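# Stretch robot sets tube rack in fume hood, closes sash

## Task

Move the tube rack onto the fume hood's work surface so the whole rack lies past the orange tape line, standing upright, with each tube seated completely down in a hole of the rack. Close the hood's sash fully. The rack or any tube touching the floor is a failure, and so is the robot tipping over or finishing in a lean. Nothing may count on the robot to stay in place at the end, so release everything and back the robot away once finished.

## Robot and tools

ROBOT. A Hello Robot Stretch 4 with one arm: an omni-wheel base, a lift that slides up a mast, a telescoping arm reaching forward, a three-joint wrist (yaw, pitch, roll) and a two-finger gripper. It stands about 1.6 m tall, and its base rim lies within 0.23 m of the base origin. Four cameras are mounted on it: head_camera, head_left_camera, head_right_camera (fisheye) and wrist_camera. Loose objects may occasionally get a short external shove.

FRAMES. Base frame: origin on the floor below the base centre, x ahead, y to the left, z up. hand_pose is reported in this frame and marks a point between the open fingertips (link pinch); with all wrist joints at 0 its axes line up with the base frame. Its printed position may be somewhat off. The odometry frame is the base frame as it stood when the scene began. base_odometry comes only from wheel rotation, so slipping shows up as travel; heading runs -3.142 to 3.142, positive to the left.

execute_actions. Argument "actions" is a list with exactly one action, or empty (empty only reports state and images). Optional "cameras": list of camera names, or "all"; omitted or null means all, [] means none, and an unknown name rejects the call. An action holds "base", "joints", or both, plus optional "pace" and "contact_limits"; alternatively it is only {"end_of_arm": "enable_torque"}, which re-powers any wrist or gripper motor that shut itself off. All motions in one action begin together and may finish at different times; none lasts over 15 s.
- base: exactly one key, each a relative move from where the base last measured itself: translate_m (metres, forward positive, -2 to 2), strafe_m (metres sideways, left positive, -2 to 2), rotate_rad (radians, counter-clockwise seen from above positive, -3.2 to 3.2).
- joints: absolute targets, by name, not offsets: lift_m 0 to 1.2 m; arm_m 0 to 0.55 m; wrist_yaw_rad -1.134 to 4.276 (0 ahead, positive left, 3.14 folded back, past 3.4 the arm may interfere); wrist_pitch_rad -1.117 to 4.259 (0 level, 1.57 pointing down); wrist_roll_rad -1.117 to 4.259 (0 puts both fingers level, positive turns clockwise viewed from behind the gripper); gripper_m -0.038 to 0.141 m fingertip gap (below 0 the tips press together). Done tolerances: lift and arm ±0.004, yaw and roll ±0.02, pitch ±0.05, gripper ±0.004. Out-of-range joint targets are clipped and reported; any other bad value or unknown key refuses the whole call.
- pace: "slow", "default", "fast", "max" (base up to 0.1/0.3/0.4/0.6 m/s and 1/2/3/4 rad/s; a raised lift above 0.2 caps base speed further, down to 0.3 m/s and 1 rad/s at full height).
- contact_limits: only {"arm_m": value}, 0 (gentlest) to 0.75 (firmest), default 0.5; the arm halts when it pushes harder.
A joint or the base left out of an action may still be driving toward its earlier target. If a result reports a stop, later execute_actions, wait and finished_scene calls in the same reply are skipped. To unfold the wrist at the start, one action with lift_m 0.4 and wrist_yaw_rad 0 works.

wait: "seconds" 0 to 10; commands nothing new and returns the same state and pictures as an empty action list.
zoom_image: "camera" plus "region" [x0, y0, x1, y1] in pixels of that camera's latest full image, origin top-left, at most 504 by 504.
read_manual: optional "section" (only "licences"); returns licence texts, moves nothing.
finished_scene: "scene" integer; ends that scene for good after the robot holds its last command, reports success, and gives the next task. The goal must already be met and stable.

RESULT LINES. "pictures" lists the cameras in image order. base_status and joint_status tell how each commanded motion ended: "done" (for the base: wheels turned the full amount, even if slipping), "off_target" (resting short, possibly still pushing), "contact_stop_at_<key>" (blocked; lift, arm or wheels go slack, a slack lift may sag under load, slack wheels may roll), "limit_stop_at_<name>" (e.g. own_body or tilt), "time_out", "torque_fault" (a wrist or gripper motor maxed out and went limp until enable_torque). on_its_own covers what this call did not command; its "held at" is a joint's held target, not its position. lidar_m: 12 distances in metres from the base origin, 30-degree sectors starting straight ahead and going counter-clockwise (4th left, 7th behind, 10th right); "-" means nothing seen or closer than 0.25 m; it sees from about 0.15 m up, may miss glass, clear plastic and thin legs. wrist_depth_mm: 7x7 grid of depths, 100 to 2000 mm, row by row from top-left, "-" if unknown; includes the robot's own body. turned_by_wheels vs turned_by_imu: a gap over about 0.1 rad suggests a collision or slip, adding that gap as heading error. base_tilt in degrees (forward and right positive, constant bias up to about 1.5). motor_effort: percent of maximum, positive toward higher joint values, peak in brackets; each motor has a fixed bias and noise. For wheel_0, wheel_1, wheel_2, positive turns the base right. A level gripper carrying weight shifts wrist_pitch_rad effort away from 0.

GRIPPING. Command a gap smaller than the object; smaller squeezes harder and draws the object toward the wrist by up to a third of the shortfall. Neither the reading nor "done" proves a grasp; a firm grip at target 0 or above shows as a clear gripper effort change. Stuck fingertips on a surface: raise the lift.

CAMERAS. Calibration gives K, distortion and T_world_to_cam (base frame to camera, metres) per camera, with small per-scene errors; wrist camera pose errors grow with arm extension.

AVOID. Dropping the rack or tubes, letting them reach the floor, hard impacts or strong pushes, torque faults (e.g. pressing the gripper into things, or a level gripper holding over about 2 kg), self-collision with gripper pitched up below -0.2 and rolled below -0.4 or above 4, and tipping: do not drive or turn carrying over 1 kg with arm_m above 0.2, especially fast, and beware steady pushes with the gripper high. Leaning over 6 degrees triggers limit_stop_at_tilt and the base, lift and arm go slack.

Each tool is called after "Emit:" in YAML: its name, and indented under it one key for each argument.

## Session

Emit:
execute_actions:
  actions: []

Scene clock: 0.00 s.
base_odometry: x=+0.000 y=+0.000 heading=+0.000 (m, m, rad; odometry frame)
turned_by_wheels: +0.000 (rad since the last result)
turned_by_imu: +0.000 (rad since the last result)
base_tilt: forward=-0.6 right=+0.7 (deg)
lidar_m: 1.21 1.22 1.30 2.06 2.22 2.17 1.69 2.21 2.65 1.31 1.26 1.37
base_status: not commanded
joint_positions: lift_m=+0.294 arm_m=-0.001 wrist_yaw_rad=+3.092 wrist_pitch_rad=+0.020 wrist_roll_rad=-0.006 gripper_m=+0.057
joint_status: not commanded
motor_effort: lift_m=+19 arm_m=+0 wrist_yaw_rad=+1 wrist_pitch_rad=-5 wrist_roll_rad=-1 gripper_m=-1 wheel_0=+0 wheel_1=+0 wheel_2=+0 (%)
hand_pose: x=-0.1135 y=+0.1017 z=+0.4667 quat_wxyz=(+0.025, -0.010, -0.003, +1.000) (m; base frame)
wrist_depth_mm: - 143 - - - - - / - 139 - - - - - / - 131 216 - - - - / 113 141 272 - - - - / 139 - 1863 - - - - / - - 213 - 1708 - - / 1308 1205 1229 163 1182 1366 1366
pictures: head_camera, head_left_camera, head_right_camera, wrist_camera
Images, in order (width x height): head_camera 420x560, head_left_camera 420x672, head_right_camera 420x672, wrist_camera 616x392.

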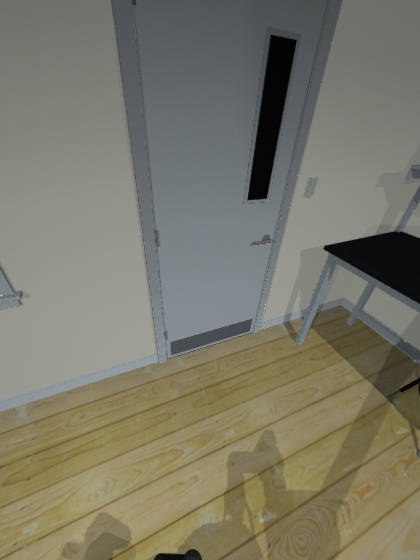

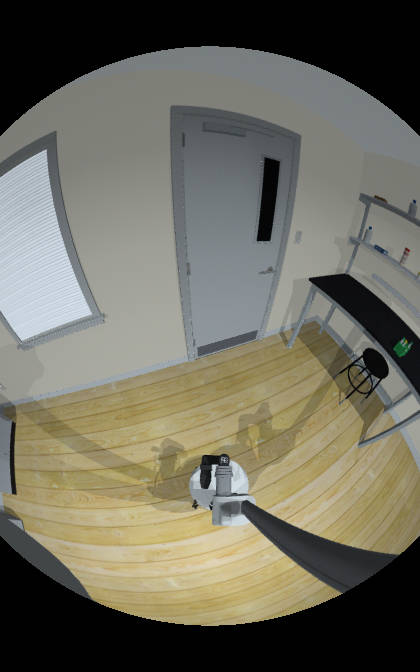

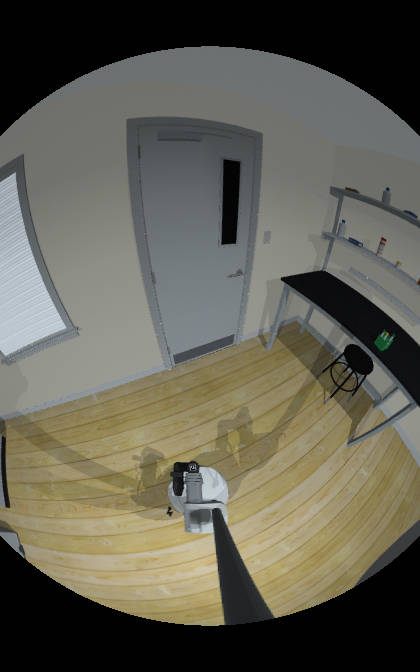

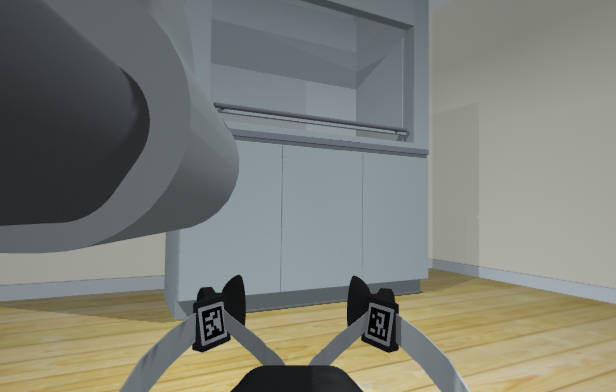

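Emit:
execute_actions:
  actions:
    - {"base":{"rotate_rad":-2.85},"joints":{"lift_m":0.75,"wrist_yaw_rad":0}}

Scene clock: 6.27 s.
base_odometry: x=+0.000 y=+0.000 heading=-2.850 (m, m, rad; odometry frame)
turned_by_wheels: -2.850 (rad since the last result)
turned_by_imu: -2.828 (rad since the last result)
base_tilt: forward=-0.5 right=+0.8 (deg)
lidar_m: 1.72 2.58 2.25 1.28 1.31 1.31 1.21 1.25 1.56 2.21 2.28 1.79
base_status: done
joint_positions: lift_m=+0.750 arm_m=-0.001 wrist_yaw_rad=+0.000 wrist_pitch_rad=+0.020 wrist_roll_rad=-0.006 gripper_m=+0.057
joint_status: all done
motor_effort: lift_m=+22(23) arm_m=-1(0) wrist_yaw_rad=+1(5) wrist_pitch_rad=-6(5) wrist_roll_rad=+0(0) gripper_m=-1(1) wheel_0=+3(6) wheel_1=+2(8) wheel_2=+2(11) (%)
hand_pose: x=+0.4586 y=-0.0874 z=+0.9223 quat_wxyz=(+1.000, -0.003, +0.010, +0.000) (m; base frame)
wrist_depth_mm: - - - 1618 1576 1661 1661 / - - - - - - 1983 / - - - - - - 1983 / - - - - - - 1808 / - - - 1499 1537 1576 1661 / - - 215 1464 1537 1576 1618 / - - - 163 1537 1576 1618
pictures: head_camera, head_left_camera, head_right_camera, wrist_camera
camera_calibration (this result's frames):
wrist_camera: T_world_to_cam=[[-0.0425652, -0.998951, 0.0168717, -0.0911645], [0.0268938, -0.0180265, -0.999476, 0.974009], [0.998732, -0.0420891, 0.0276329, -0.259944], [0, 0, 0, 1]] pos_world=[0.229539, -0.0844517, 0.982219]
Images, in order (width x height): head_camera 420x560, head_left_camera 420x672, head_right_camera 420x672, wrist_camera 616x392.

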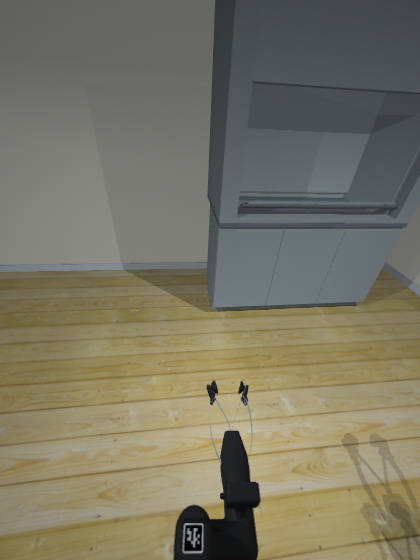

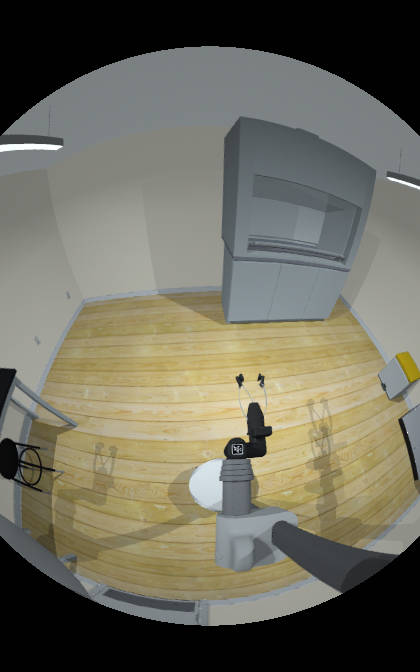

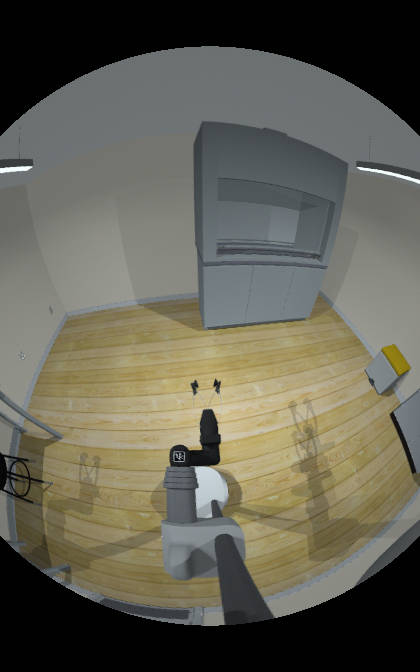

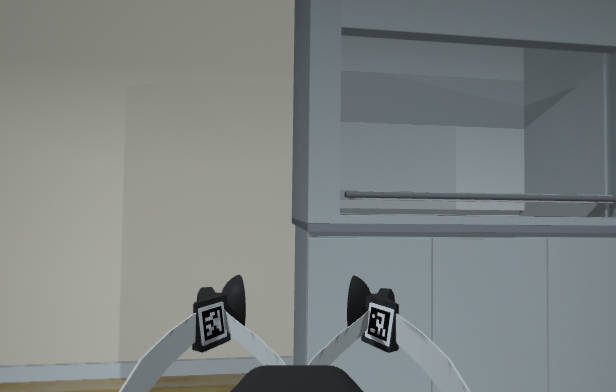

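Emit:
execute_actions:
  actions:
    - {"base":{"rotate_rad":0.13},"joints":{"wrist_roll_rad":1.57,"gripper_m":0.08,"lift_m":0.84}}
  cameras: []

Emit:
execute_actions:
  actions:
    - {"base":{"strafe_m":-0.85},"pace":"fast"}
  cameras: []

Emit:
execute_actions:
  actions:
    - {"base":{"translate_m":0.9},"pace":"fast"}
  cameras: ["head_camera","wrist_camera"]

Scene clock: 15.27 s.
base_odometry: x=+0.000 y=+0.000 heading=-2.720 (m, m, rad; odometry frame)
turned_by_wheels: +0.130 (rad since the last result)
turned_by_imu: +0.127 (rad since the last result)
base_tilt: forward=-0.7 right=+0.5 (deg)
lidar_m: 1.71 2.67 1.33 1.28 1.34 1.23 1.21 1.24 1.79 2.22 2.33 1.74
base_status: done
joint_positions: lift_m=+0.840 arm_m=-0.001 wrist_yaw_rad=+0.000 wrist_pitch_rad=+0.020 wrist_roll_rad=+1.570 gripper_m=+0.080
joint_status: all done
motor_effort: lift_m=+21(23) arm_m=-1(1) wrist_yaw_rad=+1(0) wrist_pitch_rad=-5(5) wrist_roll_rad=+1(5) gripper_m=-1(3) wheel_0=-1(4) wheel_1=-1(3) wheel_2=+0(9) (%)
hand_pose: x=+0.4586 y=-0.0874 z=+1.0123 quat_wxyz=(+0.707, +0.707, +0.007, -0.007) (m; base frame)
wrist_depth_mm: 1464 - - - 1464 1464 1430 / 1499 - - - 1537 1537 1430 / 1430 1464 1464 1499 1499 1537 1464 / - - - - - - 1430 / - - - - - - 1397 / - - 220 - 220 - 1464 / - - - 156 - 1921 1397
pictures: none
No camera images: the call's "cameras" was empty. Leave "cameras" out to get every camera's image.

Scene clock: 18.70 s.
base_odometry: x=-0.348 y=+0.775 heading=-2.720 (m, m, rad; odometry frame)
turned_by_wheels: +0.000 (rad since the last result)
turned_by_imu: -0.006 (rad since the last result)
base_tilt: forward=-0.7 right=+0.8 (deg)
lidar_m: 1.64 1.72 3.06 2.13 1.73 1.27 1.21 1.28 1.41 1.36 1.48 1.69
base_status: done
joint_positions: lift_m=+0.840 arm_m=-0.001 wrist_yaw_rad=+0.000 wrist_pitch_rad=+0.020 wrist_roll_rad=+1.570 gripper_m=+0.080
joint_status: not commanded
motor_effort: lift_m=+21(21) arm_m=+0(1) wrist_yaw_rad=+0(0) wrist_pitch_rad=-5(5) wrist_roll_rad=+1(0) gripper_m=-2(1) wheel_0=-2(13) wheel_1=-1(11) wheel_2=+1(1) (%)
hand_pose: x=+0.4586 y=-0.0874 z=+1.0123 quat_wxyz=(+0.707, +0.707, +0.007, -0.007) (m; base frame)
wrist_depth_mm: 1430 1499 1537 1464 1499 1537 1430 / 1397 - - - 1464 1464 1430 / 1430 - - - 1537 1464 1430 / 1430 - - - 1464 1499 1430 / 1430 - - 1618 1499 1464 1430 / 1430 1808 219 1537 220 1537 1397 / 1397 1464 1464 157 1499 1499 1397
pictures: none
No camera images: the call's "cameras" was empty. Leave "cameras" out to get every camera's image.

Scene clock: 22.40 s.
base_odometry: x=-1.169 y=+0.407 heading=-2.719 (m, m, rad; odometry frame)
turned_by_wheels: +0.001 (rad since the last result)
turned_by_imu: -0.002 (rad since the last result)
base_tilt: forward=-0.8 right=+0.7 (deg)
lidar_m: 0.75 0.79 2.35 2.16 2.26 2.23 2.13 1.92 1.48 1.45 1.07 0.78
base_status: done
joint_positions: lift_m=+0.840 arm_m=-0.001 wrist_yaw_rad=+0.000 wrist_pitch_rad=+0.020 wrist_roll_rad=+1.570 gripper_m=+0.080
joint_status: not commanded
motor_effort: lift_m=+21(21) arm_m=-1(1) wrist_yaw_rad=+0(0) wrist_pitch_rad=-6(5) wrist_roll_rad=+1(0) gripper_m=-4(1) wheel_0=+2(8) wheel_1=+2(4) wheel_2=+3(16) (%)
hand_pose: x=+0.4586 y=-0.0874 z=+1.0124 quat_wxyz=(+0.707, +0.707, +0.007, -0.007) (m; base frame)
wrist_depth_mm: 1160 1182 1205 609 544 549 554 / 1182 1182 1182 615 544 544 549 / 1182 1182 1182 621 544 549 549 / 1182 1160 1205 569 539 544 549 / 1182 1160 1182 564 539 544 554 / 1160 1182 220 569 220 544 549 / 1182 1182 1205 156 539 549 544
pictures: head_camera, wrist_camera
camera_calibration (this result's frames):
wrist_camera: T_world_to_cam=[[-0.0625531, -0.0111184, -0.99798, 1.03025], [0.0462152, 0.998833, -0.0140247, 0.146392], [0.996971, -0.0469991, -0.0619663, -0.171348], [0, 0, 0, 1]] pos_world=[0.228509, -0.14282, 1.01961]
Images, in order (width x height): head_camera 420x560, wrist_camera 616x392.

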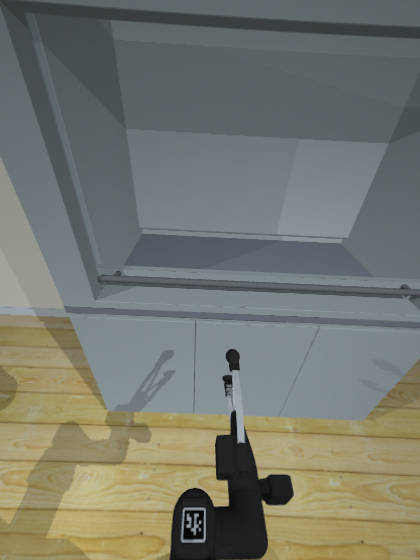

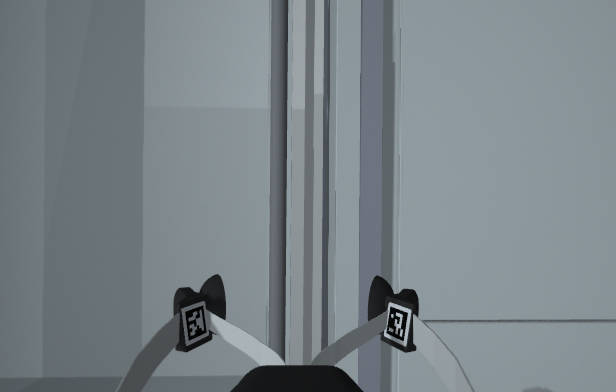

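Emit:
execute_actions:
  actions:
    - {"joints":{"lift_m":0.865,"arm_m":0.24,"gripper_m":0.06}}
  cameras: ["head_camera","wrist_camera"]

Scene clock: 29.60 s.
base_odometry: x=-1.169 y=+0.407 heading=-2.719 (m, m, rad; odometry frame)
turned_by_wheels: +0.000 (rad since the last result)
turned_by_imu: -0.002 (rad since the last result)
base_tilt: forward=-0.7 right=+0.9 (deg)
lidar_m: 0.72 0.80 2.37 2.20 2.24 2.21 2.14 1.95 1.47 1.44 1.09 0.79
base_status: not commanded
joint_positions: lift_m=+0.865 arm_m=+0.239 wrist_yaw_rad=+0.000 wrist_pitch_rad=+0.020 wrist_roll_rad=+1.570 gripper_m=+0.060
joint_status: all done
motor_effort: lift_m=+22(25) arm_m=+7(7) wrist_yaw_rad=+0(0) wrist_pitch_rad=-5(6) wrist_roll_rad=+0(1) gripper_m=-3(1) wheel_0=+2(2) wheel_1=+2(2) wheel_2=+3(3) (%)
hand_pose: x=+0.6980 y=-0.0874 z=+1.0373 quat_wxyz=(+0.707, +0.707, +0.007, -0.007) (m; base frame)
wrist_depth_mm: 917 946 946 878 310 301 304 / 931 917 946 878 309 300 301 / 931 931 946 866 306 300 301 / 931 931 946 842 304 300 303 / 931 946 946 854 304 301 303 / 931 946 220 842 216 301 303 / 931 946 946 160 297 300 303
pictures: head_camera, wrist_camera
camera_calibration (this result's frames):
wrist_camera: T_world_to_cam=[[-0.0624534, -0.0110326, -0.997987, 1.07007], [0.0461371, 0.998838, -0.0139293, 0.13561], [0.996981, -0.0469141, -0.0618718, -0.408577], [0, 0, 0, 1]] pos_world=[0.467917, -0.142815, 1.04453]
Images, in order (width x height): head_camera 420x560, wrist_camera 616x392.

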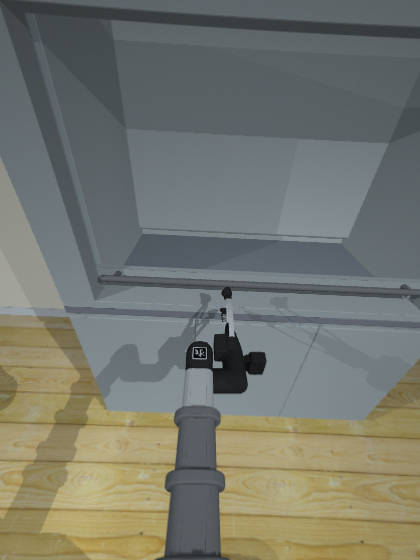

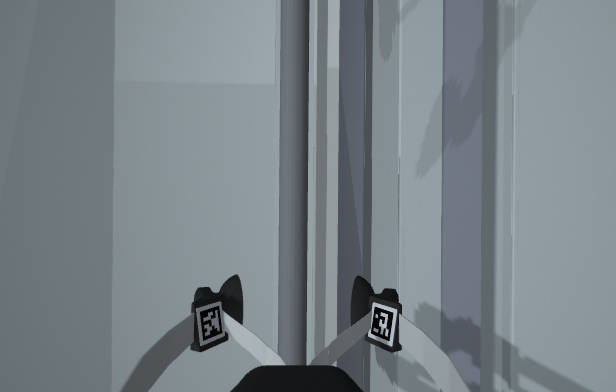

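Emit:
execute_actions:
  actions:
    - {"joints":{"arm_m":0.34,"gripper_m":0.05},"pace":"slow","contact_limits":{"arm_m":0.1}}
  cameras: ["head_camera","wrist_camera"]

Scene clock: 36.57 s.
base_odometry: x=-1.169 y=+0.407 heading=-2.719 (m, m, rad; odometry frame)
turned_by_wheels: +0.000 (rad since the last result)
turned_by_imu: -0.002 (rad since the last result)
base_tilt: forward=-0.5 right=+0.7 (deg)
lidar_m: 0.74 0.80 2.37 2.18 2.23 2.24 2.13 1.93 1.47 1.48 1.05 0.79
base_status: not commanded
joint_positions: lift_m=+0.865 arm_m=+0.339 wrist_yaw_rad=+0.000 wrist_pitch_rad=+0.020 wrist_roll_rad=+1.570 gripper_m=+0.050
joint_status: all done
motor_effort: lift_m=+22(22) arm_m=+8(8) wrist_yaw_rad=+0(1) wrist_pitch_rad=-5(5) wrist_roll_rad=+0(1) gripper_m=-2(1) wheel_0=+2(2) wheel_1=+2(2) wheel_2=+3(3) (%)
contact_limits: arm_m 0.1
hand_pose: x=+0.7980 y=-0.0874 z=+1.0373 quat_wxyz=(+0.707, +0.707, +0.007, -0.007) (m; base frame)
wrist_depth_mm: 820 842 842 271 309 198 198 / 831 842 854 271 307 198 198 / 831 831 842 270 304 198 199 / 831 842 842 270 304 197 198 / 831 842 842 270 303 197 199 / 831 842 215 223 220 197 198 / 831 831 854 164 266 197 198
pictures: head_camera, wrist_camera
camera_calibration (this result's frames):
wrist_camera: T_world_to_cam=[[-0.0624549, -0.0110248, -0.997987, 1.07632], [0.0462645, 0.998832, -0.0139294, 0.130933], [0.996975, -0.0470413, -0.0618719, -0.50825], [0, 0, 0, 1]] pos_world=[0.567876, -0.142823, 1.04453]
Images, in order (width x height): head_camera 420x560, wrist_camera 616x392.

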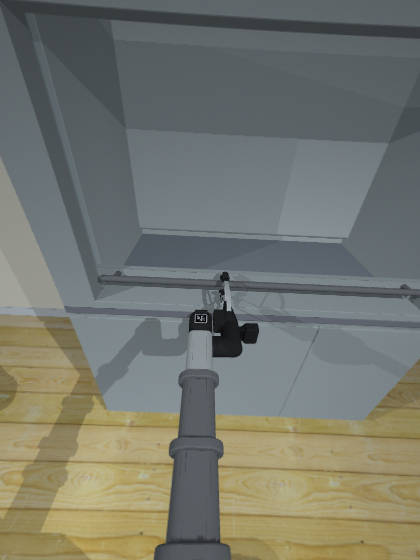

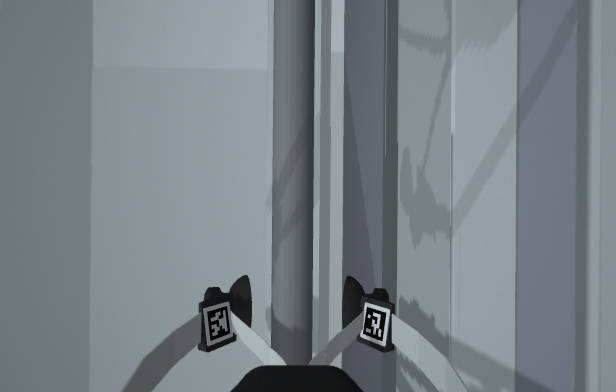

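Bar is between the pads.

Emit:
execute_actions:
  actions:
    - {"joints":{"gripper_m":0.01}}
  cameras: []

Emit:
execute_actions:
  actions:
    - {"joints":{"lift_m":1.19},"pace":"slow"}
  cameras: ["head_camera","wrist_camera"]

Scene clock: 41.87 s.
base_odometry: x=-1.169 y=+0.407 heading=-2.719 (m, m, rad; odometry frame)
turned_by_wheels: +0.000 (rad since the last result)
turned_by_imu: -0.002 (rad since the last result)
base_tilt: forward=-0.6 right=+0.7 (deg)
lidar_m: 0.74 0.78 2.37 2.17 2.24 2.22 2.14 1.95 1.46 1.44 1.07 0.77
base_status: not commanded
joint_positions: lift_m=+0.865 arm_m=+0.339 wrist_yaw_rad=+0.001 wrist_pitch_rad=+0.017 wrist_roll_rad=+1.570 gripper_m=+0.010
joint_status: all done
motor_effort: lift_m=+21(22) arm_m=+5(7) wrist_yaw_rad=-4(3) wrist_pitch_rad=+1(5) wrist_roll_rad=+0(0) gripper_m=-12(13) wheel_0=+2(2) wheel_1=+2(2) wheel_2=+3(3) (%)
hand_pose: x=+0.7985 y=-0.0871 z=+1.0380 quat_wxyz=(+0.707, +0.707, +0.007, -0.006) (m; base frame)
wrist_depth_mm: 831 842 842 270 320 196 197 / 820 842 831 271 315 196 197 / 842 831 842 270 315 196 197 / 831 831 854 270 312 195 198 / 831 842 854 268 312 196 197 / 831 831 219 216 248 196 197 / 831 831 854 217 226 196 196
pictures: none
No camera images: the call's "cameras" was empty. Leave "cameras" out to get every camera's image.

Scene clock: 54.03 s.
torque_fault: wrist_pitch_rad switched itself off since the last result.
base_odometry: x=-1.169 y=+0.407 heading=-2.720 (m, m, rad; odometry frame)
turned_by_wheels: +0.000 (rad since the last result)
turned_by_imu: -0.005 (rad since the last result)
base_tilt: forward=-0.8 right=+0.8 (deg)
lidar_m: 0.75 0.80 2.34 2.21 2.26 2.22 2.16 1.92 1.45 1.44 1.08 0.80
base_status: not commanded
joint_positions: lift_m=+1.190 arm_m=+0.339 wrist_yaw_rad=+0.000 wrist_pitch_rad=+1.344 wrist_roll_rad=+1.570 gripper_m=+0.010
joint_status: all done
on_its_own: wrist_pitch_rad is off since a torque_fault, until you send "end_of_arm": "enable_torque" (its first target +0.017 is given up)
motor_effort: lift_m=+22(33) arm_m=+4(5) wrist_yaw_rad=+0(7) wrist_pitch_rad=+1(99) wrist_roll_rad=+0(0) gripper_m=-6(24) wheel_0=+2(2) wheel_1=+2(2) wheel_2=+1(3) (%)
hand_pose: x=+0.5749 y=-0.0874 z=+1.0868 quat_wxyz=(+0.554, +0.553, +0.441, -0.440) (m; base frame)
wrist_depth_mm: 325 407 530 1078 1336 1255 1205 / 327 410 535 1118 1308 1281 1205 / 317 407 539 1138 1308 1255 1182 / 320 404 544 1160 1281 1255 1118 / 320 402 554 1182 1281 1205 991 / 324 402 480 211 1281 1229 991 / 325 392 492 191 178 1229 1160
pictures: head_camera, wrist_camera
camera_calibration (this result's frames):
wrist_camera: T_world_to_cam=[[-0.983139, -0.0111082, -0.182524, 0.754821], [-0.00232553, 0.998832, -0.0482617, 0.207187], [0.182847, -0.0470235, -0.982016, 1.18534], [0, 0, 0, 1]] pos_world=[0.525839, -0.142821, 1.3118]
Images, in order (width x height): head_camera 420x560, wrist_camera 616x392.

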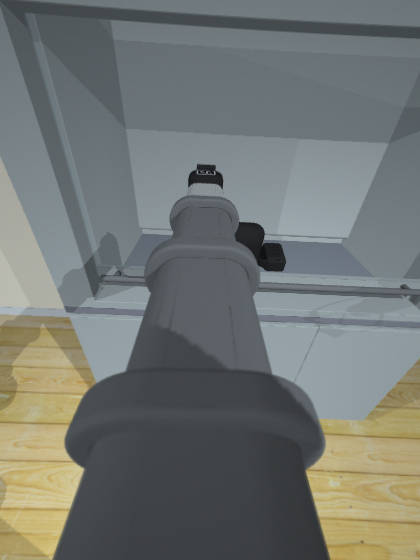

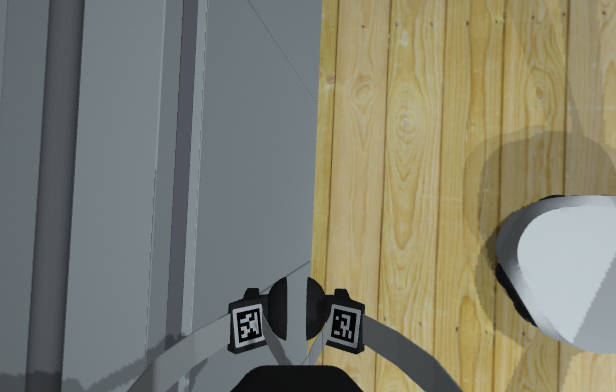

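Emit:
execute_actions:
  actions:
    - {"end_of_arm":"enable_torque"}
  cameras: []

Emit:
execute_actions:
  actions:
    - {"joints":{"lift_m":1.2,"wrist_pitch_rad":1.1,"gripper_m":0.045,"arm_m":0.46},"contact_limits":{"arm_m":0.1}}
  cameras: ["head_right_camera","wrist_camera"]

Scene clock: 74.20 s.
base_odometry: x=-1.169 y=+0.407 heading=-2.720 (m, m, rad; odometry frame)
turned_by_wheels: +0.000 (rad since the last result)
turned_by_imu: -0.005 (rad since the last result)
base_tilt: forward=-0.7 right=+0.7 (deg)
lidar_m: 0.74 0.78 2.36 2.20 2.24 2.23 2.12 1.91 1.47 1.46 1.06 0.79
base_status: not commanded
joint_positions: lift_m=+1.190 arm_m=+0.339 wrist_yaw_rad=+0.000 wrist_pitch_rad=+1.414 wrist_roll_rad=+1.570 gripper_m=+0.010
joint_status: not commanded
end_of_arm: enable_torque: each motor that was off is on again
on_its_own: wrist_pitch_rad is held at +1.414, not at its first target +0.017, since a torque_fault
motor_effort: lift_m=+22(22) arm_m=+4(4) wrist_yaw_rad=+0(0) wrist_pitch_rad=+1(2) wrist_roll_rad=+0(1) gripper_m=-5(7) wheel_0=+2(2) wheel_1=+2(2) wheel_2=+1(1) (%)
hand_pose: x=+0.5553 y=-0.0874 z=+1.0830 quat_wxyz=(+0.538, +0.537, +0.459, -0.459) (m; base frame)
wrist_depth_mm: 394 394 627 1336 1336 1281 1229 / 394 397 640 1336 1308 1281 1229 / 389 399 647 1366 1336 1281 1229 / 389 404 654 1336 1308 1255 1205 / 387 407 668 1336 1281 1042 1025 / 384 410 535 211 1281 1255 991 / 384 379 585 190 178 1229 1205
pictures: none
No camera images: the call's "cameras" was empty. Leave "cameras" out to get every camera's image.

Scene clock: 75.57 s.
base_odometry: x=-1.169 y=+0.407 heading=-2.720 (m, m, rad; odometry frame)
turned_by_wheels: +0.000 (rad since the last result)
turned_by_imu: -0.001 (rad since the last result)
base_tilt: forward=-0.6 right=+0.5 (deg)
lidar_m: 0.75 0.79 2.38 2.20 2.25 2.22 2.15 1.95 1.47 1.46 1.07 0.78
base_status: not commanded
joint_positions: lift_m=+1.199 arm_m=+0.459 wrist_yaw_rad=+0.000 wrist_pitch_rad=+1.101 wrist_roll_rad=+1.570 gripper_m=+0.045
joint_status: all done
motor_effort: lift_m=+21(22) arm_m=+7(7) wrist_yaw_rad=+1(1) wrist_pitch_rad=-2(7) wrist_roll_rad=+0(1) gripper_m=-2(5) wheel_0=+2(2) wheel_1=+2(2) wheel_2=+1(1) (%)
contact_limits: arm_m 0.1
hand_pose: x=+0.7602 y=-0.0874 z=+1.1202 quat_wxyz=(+0.603, +0.602, +0.370, -0.370) (m; base frame)
wrist_depth_mm: 699 591 508 394 436 1205 1138 / 691 585 508 338 462 1205 1160 / 691 585 508 342 459 1205 1118 / 676 574 504 392 459 1182 1138 / 668 569 500 387 462 1205 1118 / 668 569 215 392 418 1182 1098 / 654 564 317 160 375 1182 1118
pictures: head_right_camera, wrist_camera
camera_calibration (this result's frames):
wrist_camera: T_world_to_cam=[[-0.910255, -0.0111249, -0.413898, 1.14683], [0.00933186, 0.998834, -0.0473698, 0.199353], [0.413942, -0.0469811, -0.90909, 0.926832], [0, 0, 0, 1]] pos_world=[0.658389, -0.142819, 1.32669]
Images, in order (width x height): head_right_camera 420x672, wrist_camera 616x392.

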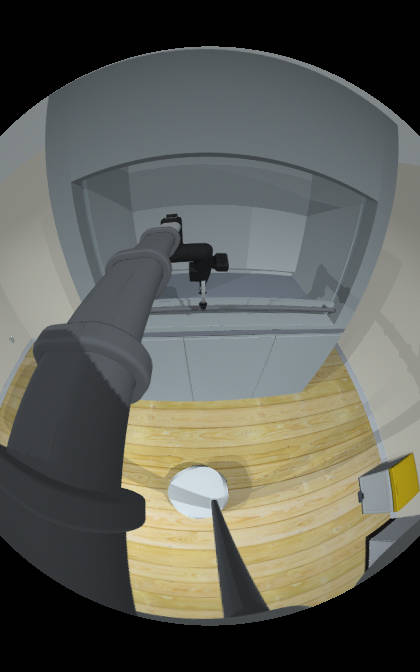

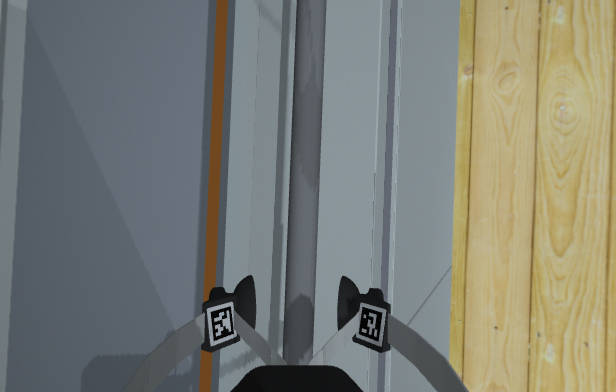

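Emit:
execute_actions:
  actions:
    - {"joints":{"lift_m":1.125,"arm_m":0.49},"pace":"slow","contact_limits":{"arm_m":0.1}}
  cameras: ["wrist_camera"]

Emit:
execute_actions:
  actions:
    - {"joints":{"gripper_m":-0.03}}
  cameras: []

Emit:
execute_actions:
  actions:
    - {"joints":{"lift_m":1.145},"pace":"slow"}
  cameras: ["wrist_camera"]

Scene clock: 83.53 s.
base_odometry: x=-1.169 y=+0.407 heading=-2.720 (m, m, rad; odometry frame)
turned_by_wheels: +0.000 (rad since the last result)
turned_by_imu: -0.002 (rad since the last result)
base_tilt: forward=-0.7 right=+0.7 (deg)
lidar_m: 0.75 0.77 2.34 2.18 2.26 2.23 2.13 1.93 1.45 1.44 1.05 0.78
base_status: not commanded
joint_positions: lift_m=+1.125 arm_m=+0.489 wrist_yaw_rad=+0.000 wrist_pitch_rad=+1.101 wrist_roll_rad=+1.570 gripper_m=+0.045
joint_status: all done
motor_effort: lift_m=+16(21) arm_m=+8(8) wrist_yaw_rad=-1(0) wrist_pitch_rad=-2(2) wrist_roll_rad=+0(0) gripper_m=-5(3) wheel_0=+2(2) wheel_1=+2(2) wheel_2=+0(1) (%)
contact_limits: arm_m 0.1
hand_pose: x=+0.7902 y=-0.0874 z=+1.0462 quat_wxyz=(+0.603, +0.602, +0.370, -0.370) (m; base frame)
wrist_depth_mm: 564 480 253 314 310 1138 1098 / 564 477 255 314 315 1138 1060 / 554 473 254 310 319 1098 1060 / 549 477 246 310 325 1118 1042 / 544 462 246 307 330 1118 1060 / 544 462 214 230 301 1118 1060 / 539 459 237 160 296 1098 1042
pictures: wrist_camera
camera_calibration (this result's frames):
wrist_camera: T_world_to_cam=[[-0.910256, -0.0111158, -0.413898, 1.1435], [0.00934185, 0.998834, -0.0473698, 0.195564], [0.413942, -0.0469852, -0.90909, 0.847197], [0, 0, 0, 1]] pos_world=[0.688357, -0.142819, 1.25273]
Images, in order (width x height): wrist_camera 616x392.

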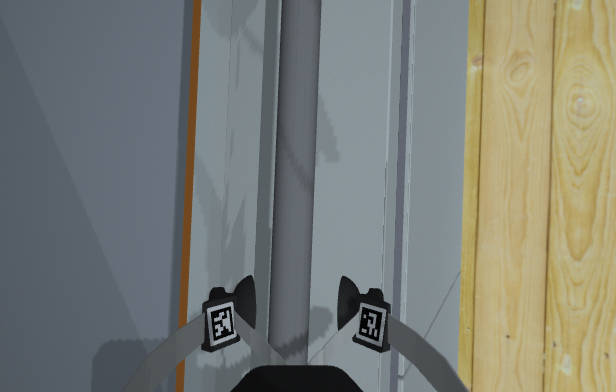

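Scene clock: 85.00 s.
base_odometry: x=-1.169 y=+0.407 heading=-2.719 (m, m, rad; odometry frame)
turned_by_wheels: +0.000 (rad since the last result)
turned_by_imu: -0.001 (rad since the last result)
base_tilt: forward=-0.5 right=+0.7 (deg)
lidar_m: 0.74 0.78 2.33 2.19 2.22 2.24 2.15 1.92 1.47 1.46 1.04 0.76
base_status: not commanded
joint_positions: lift_m=+1.125 arm_m=+0.490 wrist_yaw_rad=+0.004 wrist_pitch_rad=+1.095 wrist_roll_rad=+1.570 gripper_m=-0.029
joint_status: all done
motor_effort: lift_m=+23(23) arm_m=+3(8) wrist_yaw_rad=-11(10) wrist_pitch_rad=+15(15) wrist_roll_rad=+0(1) gripper_m=-31(27) wheel_0=+1(2) wheel_1=+1(2) wheel_2=+2(2) (%)
hand_pose: x=+0.7928 y=-0.0869 z=+1.0464 quat_wxyz=(+0.605, +0.603, +0.370, -0.367) (m; base frame)
wrist_depth_mm: 549 473 246 227 304 1138 1060 / 549 473 249 307 301 1138 1078 / 549 466 243 306 304 1118 1042 / 544 462 241 304 310 1098 1060 / 539 459 241 303 315 1118 1042 / 530 452 206 216 320 1118 1042 / 530 154 233 217 289 1098 1060
pictures: none
No camera images: the call's "cameras" was empty. Leave "cameras" out to get every camera's image.

Scene clock: 85.93 s.
base_odometry: x=-1.169 y=+0.407 heading=-2.720 (m, m, rad; odometry frame)
turned_by_wheels: +0.000 (rad since the last result)
turned_by_imu: -0.001 (rad since the last result)
base_tilt: forward=-0.7 right=+0.9 (deg)
lidar_m: 0.74 0.77 2.37 2.20 2.24 2.23 2.14 1.93 1.46 1.46 1.06 0.79
base_status: not commanded
joint_positions: lift_m=+1.145 arm_m=+0.490 wrist_yaw_rad=+0.000 wrist_pitch_rad=+1.101 wrist_roll_rad=+1.570 gripper_m=-0.030
joint_status: all done
motor_effort: lift_m=+22(29) arm_m=+2(3) wrist_yaw_rad=+0(13) wrist_pitch_rad=-2(15) wrist_roll_rad=-1(0) gripper_m=-20(34) wheel_0=+0(1) wheel_1=+0(2) wheel_2=+1(4) (%)
hand_pose: x=+0.7911 y=-0.0874 z=+1.0657 quat_wxyz=(+0.603, +0.602, +0.370, -0.370) (m; base frame)
wrist_depth_mm: 603 508 442 278 330 1160 1098 / 597 508 266 282 329 1118 1078 / 591 504 268 283 327 1138 1078 / 580 496 268 283 324 1138 1060 / 574 492 272 286 325 1118 1078 / 569 488 257 205 329 1138 1042 / 564 477 253 195 180 1118 1060
pictures: wrist_camera
camera_calibration (this result's frames):
wrist_camera: T_world_to_cam=[[-0.910207, -0.010691, -0.414015, 1.15256], [0.00974789, 0.998837, -0.0472233, 0.196017], [0.414038, -0.0470187, -0.909044, 0.864419], [0, 0, 0, 1]] pos_world=[0.689256, -0.142823, 1.27223]
Images, in order (width x height): wrist_camera 616x392.

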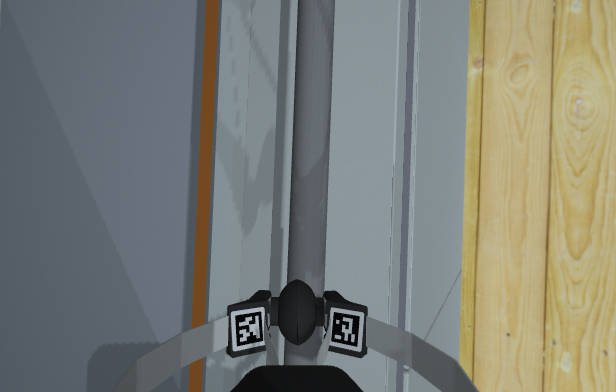

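Emit:
execute_actions:
  actions:
    - {"joints":{"lift_m":1.175,"wrist_pitch_rad":1.25,"gripper_m":0.04,"arm_m":0.53},"contact_limits":{"arm_m":0.1}}
  cameras: []

Emit:
execute_actions:
  actions:
    - {"joints":{"lift_m":1.115,"arm_m":0.535},"pace":"slow","contact_limits":{"arm_m":0.1}}
  cameras: ["wrist_camera"]

Emit:
execute_actions:
  actions:
    - {"joints":{"gripper_m":-0.03,"lift_m":1.105}}
  cameras: []

Emit:
execute_actions:
  actions:
    - {"joints":{"lift_m":1.135},"pace":"slow"}
  cameras: ["wrist_camera"]

Scene clock: 98.63 s.
base_odometry: x=-1.169 y=+0.407 heading=-2.720 (m, m, rad; odometry frame)
turned_by_wheels: +0.000 (rad since the last result)
turned_by_imu: -0.002 (rad since the last result)
base_tilt: forward=-0.6 right=+0.6 (deg)
lidar_m: 0.75 0.75 2.36 2.21 2.24 2.22 2.16 1.93 1.46 1.47 1.06 0.77
base_status: not commanded
joint_positions: lift_m=+1.175 arm_m=+0.529 wrist_yaw_rad=+0.000 wrist_pitch_rad=+1.250 wrist_roll_rad=+1.570 gripper_m=+0.040
joint_status: all done
motor_effort: lift_m=+21(23) arm_m=+7(7) wrist_yaw_rad=+1(1) wrist_pitch_rad=+0(1) wrist_roll_rad=-1(1) gripper_m=-2(16) wheel_0=+0(0) wheel_1=+0(0) wheel_2=+1(1) (%)
contact_limits: arm_m 0.1
hand_pose: x=+0.7905 y=-0.0874 z=+1.0792 quat_wxyz=(+0.574, +0.573, +0.414, -0.414) (m; base frame)
wrist_depth_mm: 512 466 433 293 459 1229 1160 / 508 462 273 345 484 1229 1138 / 504 459 277 298 512 1205 1160 / 500 455 278 343 544 1205 1138 / 496 455 282 343 580 1205 1118 / 492 449 213 259 597 1205 1138 / 488 449 263 162 332 1160 1138
pictures: none
No camera images: the call's "cameras" was empty. Leave "cameras" out to get every camera's image.

Scene clock: 100.13 s.
base_odometry: x=-1.169 y=+0.407 heading=-2.720 (m, m, rad; odometry frame)
turned_by_wheels: +0.000 (rad since the last result)
turned_by_imu: +0.004 (rad since the last result)
base_tilt: forward=-0.6 right=+0.6 (deg)
lidar_m: 0.75 0.82 2.37 2.19 2.24 2.24 2.15 1.93 1.45 1.45 1.06 0.79
base_status: not commanded
joint_positions: lift_m=+1.115 arm_m=+0.534 wrist_yaw_rad=+0.000 wrist_pitch_rad=+1.250 wrist_roll_rad=+1.570 gripper_m=+0.040
joint_status: all done
motor_effort: lift_m=+15(19) arm_m=+7(8) wrist_yaw_rad=+2(19) wrist_pitch_rad=+2(21) wrist_roll_rad=+0(1) gripper_m=-2(4) wheel_0=+0(0) wheel_1=+0(2) wheel_2=+1(6) (%)
contact_limits: arm_m 0.1
hand_pose: x=+0.7957 y=-0.0874 z=+1.0198 quat_wxyz=(+0.574, +0.573, +0.414, -0.414) (m; base frame)
wrist_depth_mm: 430 392 256 289 392 1160 1098 / 427 389 245 286 410 1160 1098 / 421 387 245 286 436 1160 1098 / 418 384 247 285 466 1160 1098 / 418 384 251 281 496 1138 1098 / 415 377 213 232 517 1138 1078 / 410 377 236 163 276 1118 1042
pictures: wrist_camera
camera_calibration (this result's frames):
wrist_camera: T_world_to_cam=[[-0.961534, -0.0104602, -0.274486, 1.03626], [0.00287539, 0.998837, -0.0481364, 0.20022], [0.27467, -0.047074, -0.960385, 0.983989], [0, 0, 0, 1]] pos_world=[0.725549, -0.142827, 1.23908]
Images, in order (width x height): wrist_camera 616x392.

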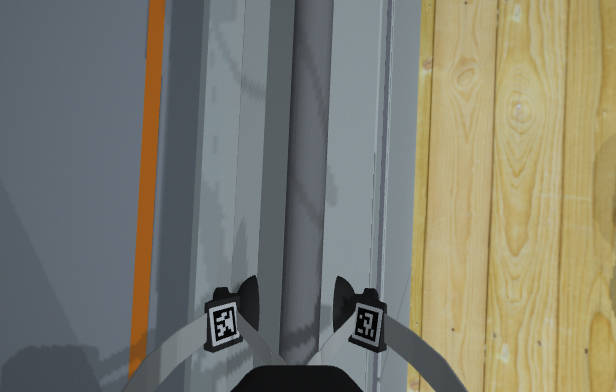

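Scene clock: 101.53 s.
base_odometry: x=-1.169 y=+0.407 heading=-2.720 (m, m, rad; odometry frame)
turned_by_wheels: +0.000 (rad since the last result)
turned_by_imu: -0.001 (rad since the last result)
base_tilt: forward=-0.7 right=+0.9 (deg)
lidar_m: 0.75 0.76 2.39 2.20 2.23 2.23 2.13 1.91 1.45 1.45 1.07 0.78
base_status: not commanded
joint_positions: lift_m=+1.105 arm_m=+0.534 wrist_yaw_rad=+0.000 wrist_pitch_rad=+1.249 wrist_roll_rad=+1.570 gripper_m=-0.029
joint_status: all done
motor_effort: lift_m=+19(22) arm_m=+6(7) wrist_yaw_rad=+0(7) wrist_pitch_rad=+4(22) wrist_roll_rad=-1(1) gripper_m=-27(24) wheel_0=+0(0) wheel_1=+0(0) wheel_2=+0(1) (%)
hand_pose: x=+0.7960 y=-0.0874 z=+1.0095 quat_wxyz=(+0.574, +0.573, +0.414, -0.413) (m; base frame)
wrist_depth_mm: 410 375 239 274 402 1160 1078 / 407 373 231 226 427 1160 1098 / 404 370 230 227 455 1138 1078 / 402 366 233 270 484 1138 1078 / 397 366 236 267 521 1118 1060 / 397 362 206 214 544 1138 1078 / 392 155 223 215 262 1118 1060
pictures: none
No camera images: the call's "cameras" was empty. Leave "cameras" out to get every camera's image.

Scene clock: 102.60 s.
base_odometry: x=-1.169 y=+0.407 heading=-2.720 (m, m, rad; odometry frame)
turned_by_wheels: +0.000 (rad since the last result)
turned_by_imu: +0.000 (rad since the last result)
base_tilt: forward=-0.4 right=+0.7 (deg)
lidar_m: 0.74 0.78 2.37 2.19 2.25 2.21 2.14 1.95 1.46 1.44 1.07 0.75
base_status: not commanded
joint_positions: lift_m=+1.135 arm_m=+0.534 wrist_yaw_rad=+0.000 wrist_pitch_rad=+1.251 wrist_roll_rad=+1.570 gripper_m=-0.030
joint_status: all done
motor_effort: lift_m=+22(28) arm_m=+5(6) wrist_yaw_rad=+1(5) wrist_pitch_rad=-1(6) wrist_roll_rad=-1(1) gripper_m=-15(33) wheel_0=+0(1) wheel_1=+0(1) wheel_2=+1(3) (%)
hand_pose: x=+0.7959 y=-0.0874 z=+1.0391 quat_wxyz=(+0.573, +0.573, +0.414, -0.414) (m; base frame)
wrist_depth_mm: 452 418 343 277 392 1182 1118 / 449 413 342 279 415 1182 1118 / 449 413 263 282 442 1160 1118 / 445 404 266 303 473 1160 1098 / 442 404 270 300 508 1160 1118 / 436 402 254 204 535 1160 1098 / 436 394 252 195 180 1160 1078
pictures: wrist_camera
camera_calibration (this result's frames):
wrist_camera: T_world_to_cam=[[-0.961774, -0.0106181, -0.273638, 1.04107], [0.00266732, 0.998837, -0.0481334, 0.201298], [0.273831, -0.0470234, -0.960628, 1.00346], [0, 0, 0, 1]] pos_world=[0.725956, -0.142824, 1.25851]
Images, in order (width x height): wrist_camera 616x392.

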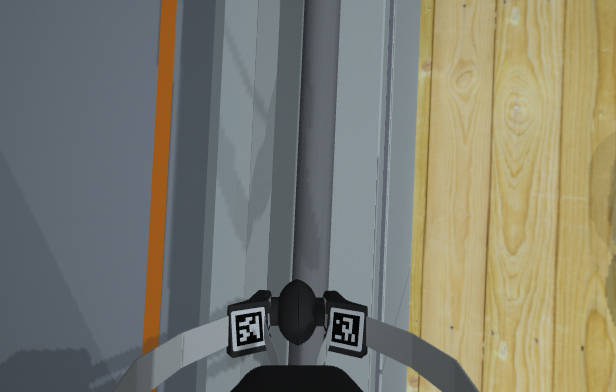

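Emit:
execute_actions:
  actions:
    - {"joints":{"lift_m":1.14,"gripper_m":0.04,"arm_m":0.522}}
  cameras: []

Emit:
execute_actions:
  actions:
    - {"joints":{"lift_m":1.09},"pace":"slow"}
  cameras: ["wrist_camera"]

Emit:
execute_actions:
  actions:
    - {"joints":{"gripper_m":-0.035,"lift_m":1.077,"arm_m":0.535},"pace":"slow"}
  cameras: []

Emit:
execute_actions:
  actions:
    - {"joints":{"lift_m":1.12},"pace":"slow"}
  cameras: ["wrist_camera"]

Scene clock: 112.10 s.
base_odometry: x=-1.169 y=+0.407 heading=-2.720 (m, m, rad; odometry frame)
turned_by_wheels: +0.000 (rad since the last result)
turned_by_imu: -0.002 (rad since the last result)
base_tilt: forward=-0.7 right=+0.6 (deg)
lidar_m: 0.73 0.78 2.36 2.18 2.25 2.22 2.13 1.95 1.47 1.45 1.06 0.79
base_status: not commanded
joint_positions: lift_m=+1.140 arm_m=+0.523 wrist_yaw_rad=+0.000 wrist_pitch_rad=+1.251 wrist_roll_rad=+1.570 gripper_m=+0.040
joint_status: all done
motor_effort: lift_m=+22(24) arm_m=-7(8) wrist_yaw_rad=+1(0) wrist_pitch_rad=-1(1) wrist_roll_rad=+0(1) gripper_m=-4(16) wheel_0=+0(0) wheel_1=+0(0) wheel_2=+1(1) (%)
hand_pose: x=+0.7850 y=-0.0874 z=+1.0442 quat_wxyz=(+0.573, +0.573, +0.414, -0.414) (m; base frame)
wrist_depth_mm: 459 421 282 312 512 1182 1118 / 455 418 286 310 549 1182 1118 / 459 415 290 310 580 1182 1118 / 452 415 273 312 621 1160 1118 / 452 410 276 304 661 1160 1098 / 445 410 213 256 699 1138 1098 / 442 404 264 163 307 1160 1098
pictures: none
No camera images: the call's "cameras" was empty. Leave "cameras" out to get every camera's image.

Scene clock: 113.40 s.
base_odometry: x=-1.169 y=+0.407 heading=-2.720 (m, m, rad; odometry frame)
turned_by_wheels: +0.000 (rad since the last result)
turned_by_imu: -0.001 (rad since the last result)
base_tilt: forward=-0.7 right=+0.7 (deg)
lidar_m: 0.75 0.78 2.39 2.20 2.27 2.24 2.13 1.95 1.45 1.44 1.07 0.78
base_status: not commanded
joint_positions: lift_m=+1.091 arm_m=+0.523 wrist_yaw_rad=+0.000 wrist_pitch_rad=+1.248 wrist_roll_rad=+1.570 gripper_m=+0.040
joint_status: all done
motor_effort: lift_m=+12(20) arm_m=-7(7) wrist_yaw_rad=+2(2) wrist_pitch_rad=+7(7) wrist_roll_rad=-1(1) gripper_m=-3(6) wheel_0=+0(0) wheel_1=+0(0) wheel_2=+1(1) (%)
hand_pose: x=+0.7856 y=-0.0875 z=+0.9952 quat_wxyz=(+0.574, +0.574, +0.413, -0.413) (m; base frame)
wrist_depth_mm: 402 366 229 265 480 1160 1098 / 399 362 232 264 504 1138 1078 / 394 359 234 262 535 1138 1078 / 392 357 223 260 569 1118 1060 / 389 355 224 259 597 1138 1078 / 387 351 211 223 621 1118 1060 / 384 347 217 162 291 1098 1042
pictures: wrist_camera
camera_calibration (this result's frames):
wrist_camera: T_world_to_cam=[[-0.961106, -0.0102779, -0.275989, 1.02096], [0.00313918, 0.998836, -0.048129, 0.198866], [0.276162, -0.0471235, -0.959955, 0.96152], [0, 0, 0, 1]] pos_world=[0.715089, -0.142831, 1.21436]
Images, in order (width x height): wrist_camera 616x392.

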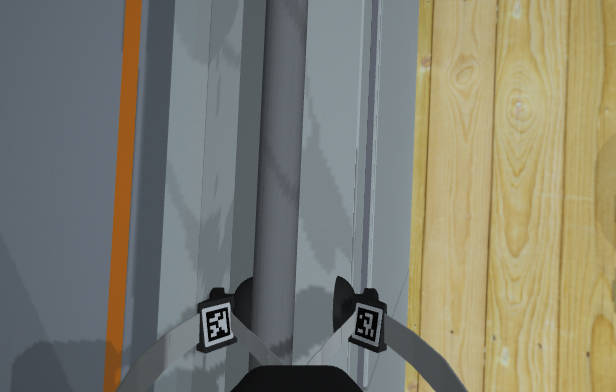

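Scene clock: 115.97 s.
base_odometry: x=-1.169 y=+0.407 heading=-2.720 (m, m, rad; odometry frame)
turned_by_wheels: +0.000 (rad since the last result)
turned_by_imu: -0.001 (rad since the last result)
base_tilt: forward=-0.3 right=+0.7 (deg)
lidar_m: 0.76 0.77 2.36 2.20 2.24 2.20 2.14 1.93 1.49 1.45 1.07 0.78
base_status: not commanded
joint_positions: lift_m=+1.077 arm_m=+0.535 wrist_yaw_rad=+0.004 wrist_pitch_rad=+1.241 wrist_roll_rad=+1.571 gripper_m=-0.034
joint_status: all done
on_its_own: wrist_pitch_rad is at rest, and its effort (+26) is outside its rest range (-23 to +23)
motor_effort: lift_m=+24(26) arm_m=+2(11) wrist_yaw_rad=-11(11) wrist_pitch_rad=+26(25) wrist_roll_rad=-2(2) gripper_m=-26(25) wheel_0=-1(1) wheel_1=+0(0) wheel_2=+2(2) (%)
hand_pose: x=+0.7991 y=-0.0870 z=+0.9818 quat_wxyz=(+0.576, +0.574, +0.413, -0.410) (m; base frame)
wrist_depth_mm: 370 338 204 241 338 1118 1042 / 368 338 206 240 359 1118 1060 / 368 334 208 195 384 1118 1060 / 364 332 211 194 410 1118 1042 / 362 330 213 195 436 1118 1042 / 357 327 196 189 459 1098 1042 / 355 160 195 187 232 1078 1025
pictures: none
No camera images: the call's "cameras" was empty. Leave "cameras" out to get every camera's image.

Scene clock: 117.50 s.
base_odometry: x=-1.169 y=+0.407 heading=-2.719 (m, m, rad; odometry frame)
turned_by_wheels: +0.001 (rad since the last result)
turned_by_imu: -0.010 (rad since the last result)
base_tilt: forward=-0.5 right=+0.6 (deg)
lidar_m: 0.75 0.79 2.34 2.18 2.24 2.24 2.12 1.96 1.48 1.47 1.08 0.78
base_status: not commanded
joint_positions: lift_m=+1.119 arm_m=+0.535 wrist_yaw_rad=+0.007 wrist_pitch_rad=+1.243 wrist_roll_rad=+1.571 gripper_m=-0.034
joint_status: all done
on_its_own: wrist_yaw_rad is at rest, and its effort (-20) is outside its rest range (-13 to +13)
motor_effort: lift_m=+32(37) arm_m=+2(3) wrist_yaw_rad=-20(21) wrist_pitch_rad=+21(27) wrist_roll_rad=-1(2) gripper_m=-30(29) wheel_0=+0(5) wheel_1=+0(0) wheel_2=+7(9) (%)
hand_pose: x=+0.7991 y=-0.0867 z=+1.0240 quat_wxyz=(+0.576, +0.573, +0.414, -0.410) (m; base frame)
wrist_depth_mm: 427 387 211 204 364 1160 1098 / 421 382 210 205 368 1160 1098 / 418 382 210 279 389 1160 1098 / 415 379 208 278 415 1160 1078 / 413 377 212 204 445 1138 1078 / 410 375 200 199 466 1138 1078 / 404 158 202 195 271 1118 1078
pictures: wrist_camera
camera_calibration (this result's frames):
wrist_camera: T_world_to_cam=[[-0.959537, -0.0173923, -0.281044, 1.04524], [-0.00403694, 0.998838, -0.0480299, 0.205131], [0.281553, -0.0449519, -0.958492, 0.979906], [0, 0, 0, 1]] pos_world=[0.727877, -0.142665, 1.24284]
Images, in order (width x height): wrist_camera 616x392.

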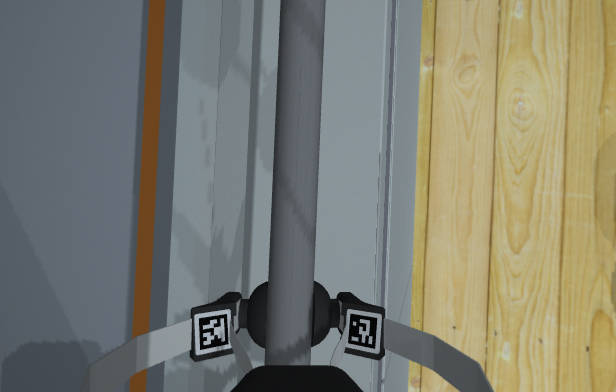

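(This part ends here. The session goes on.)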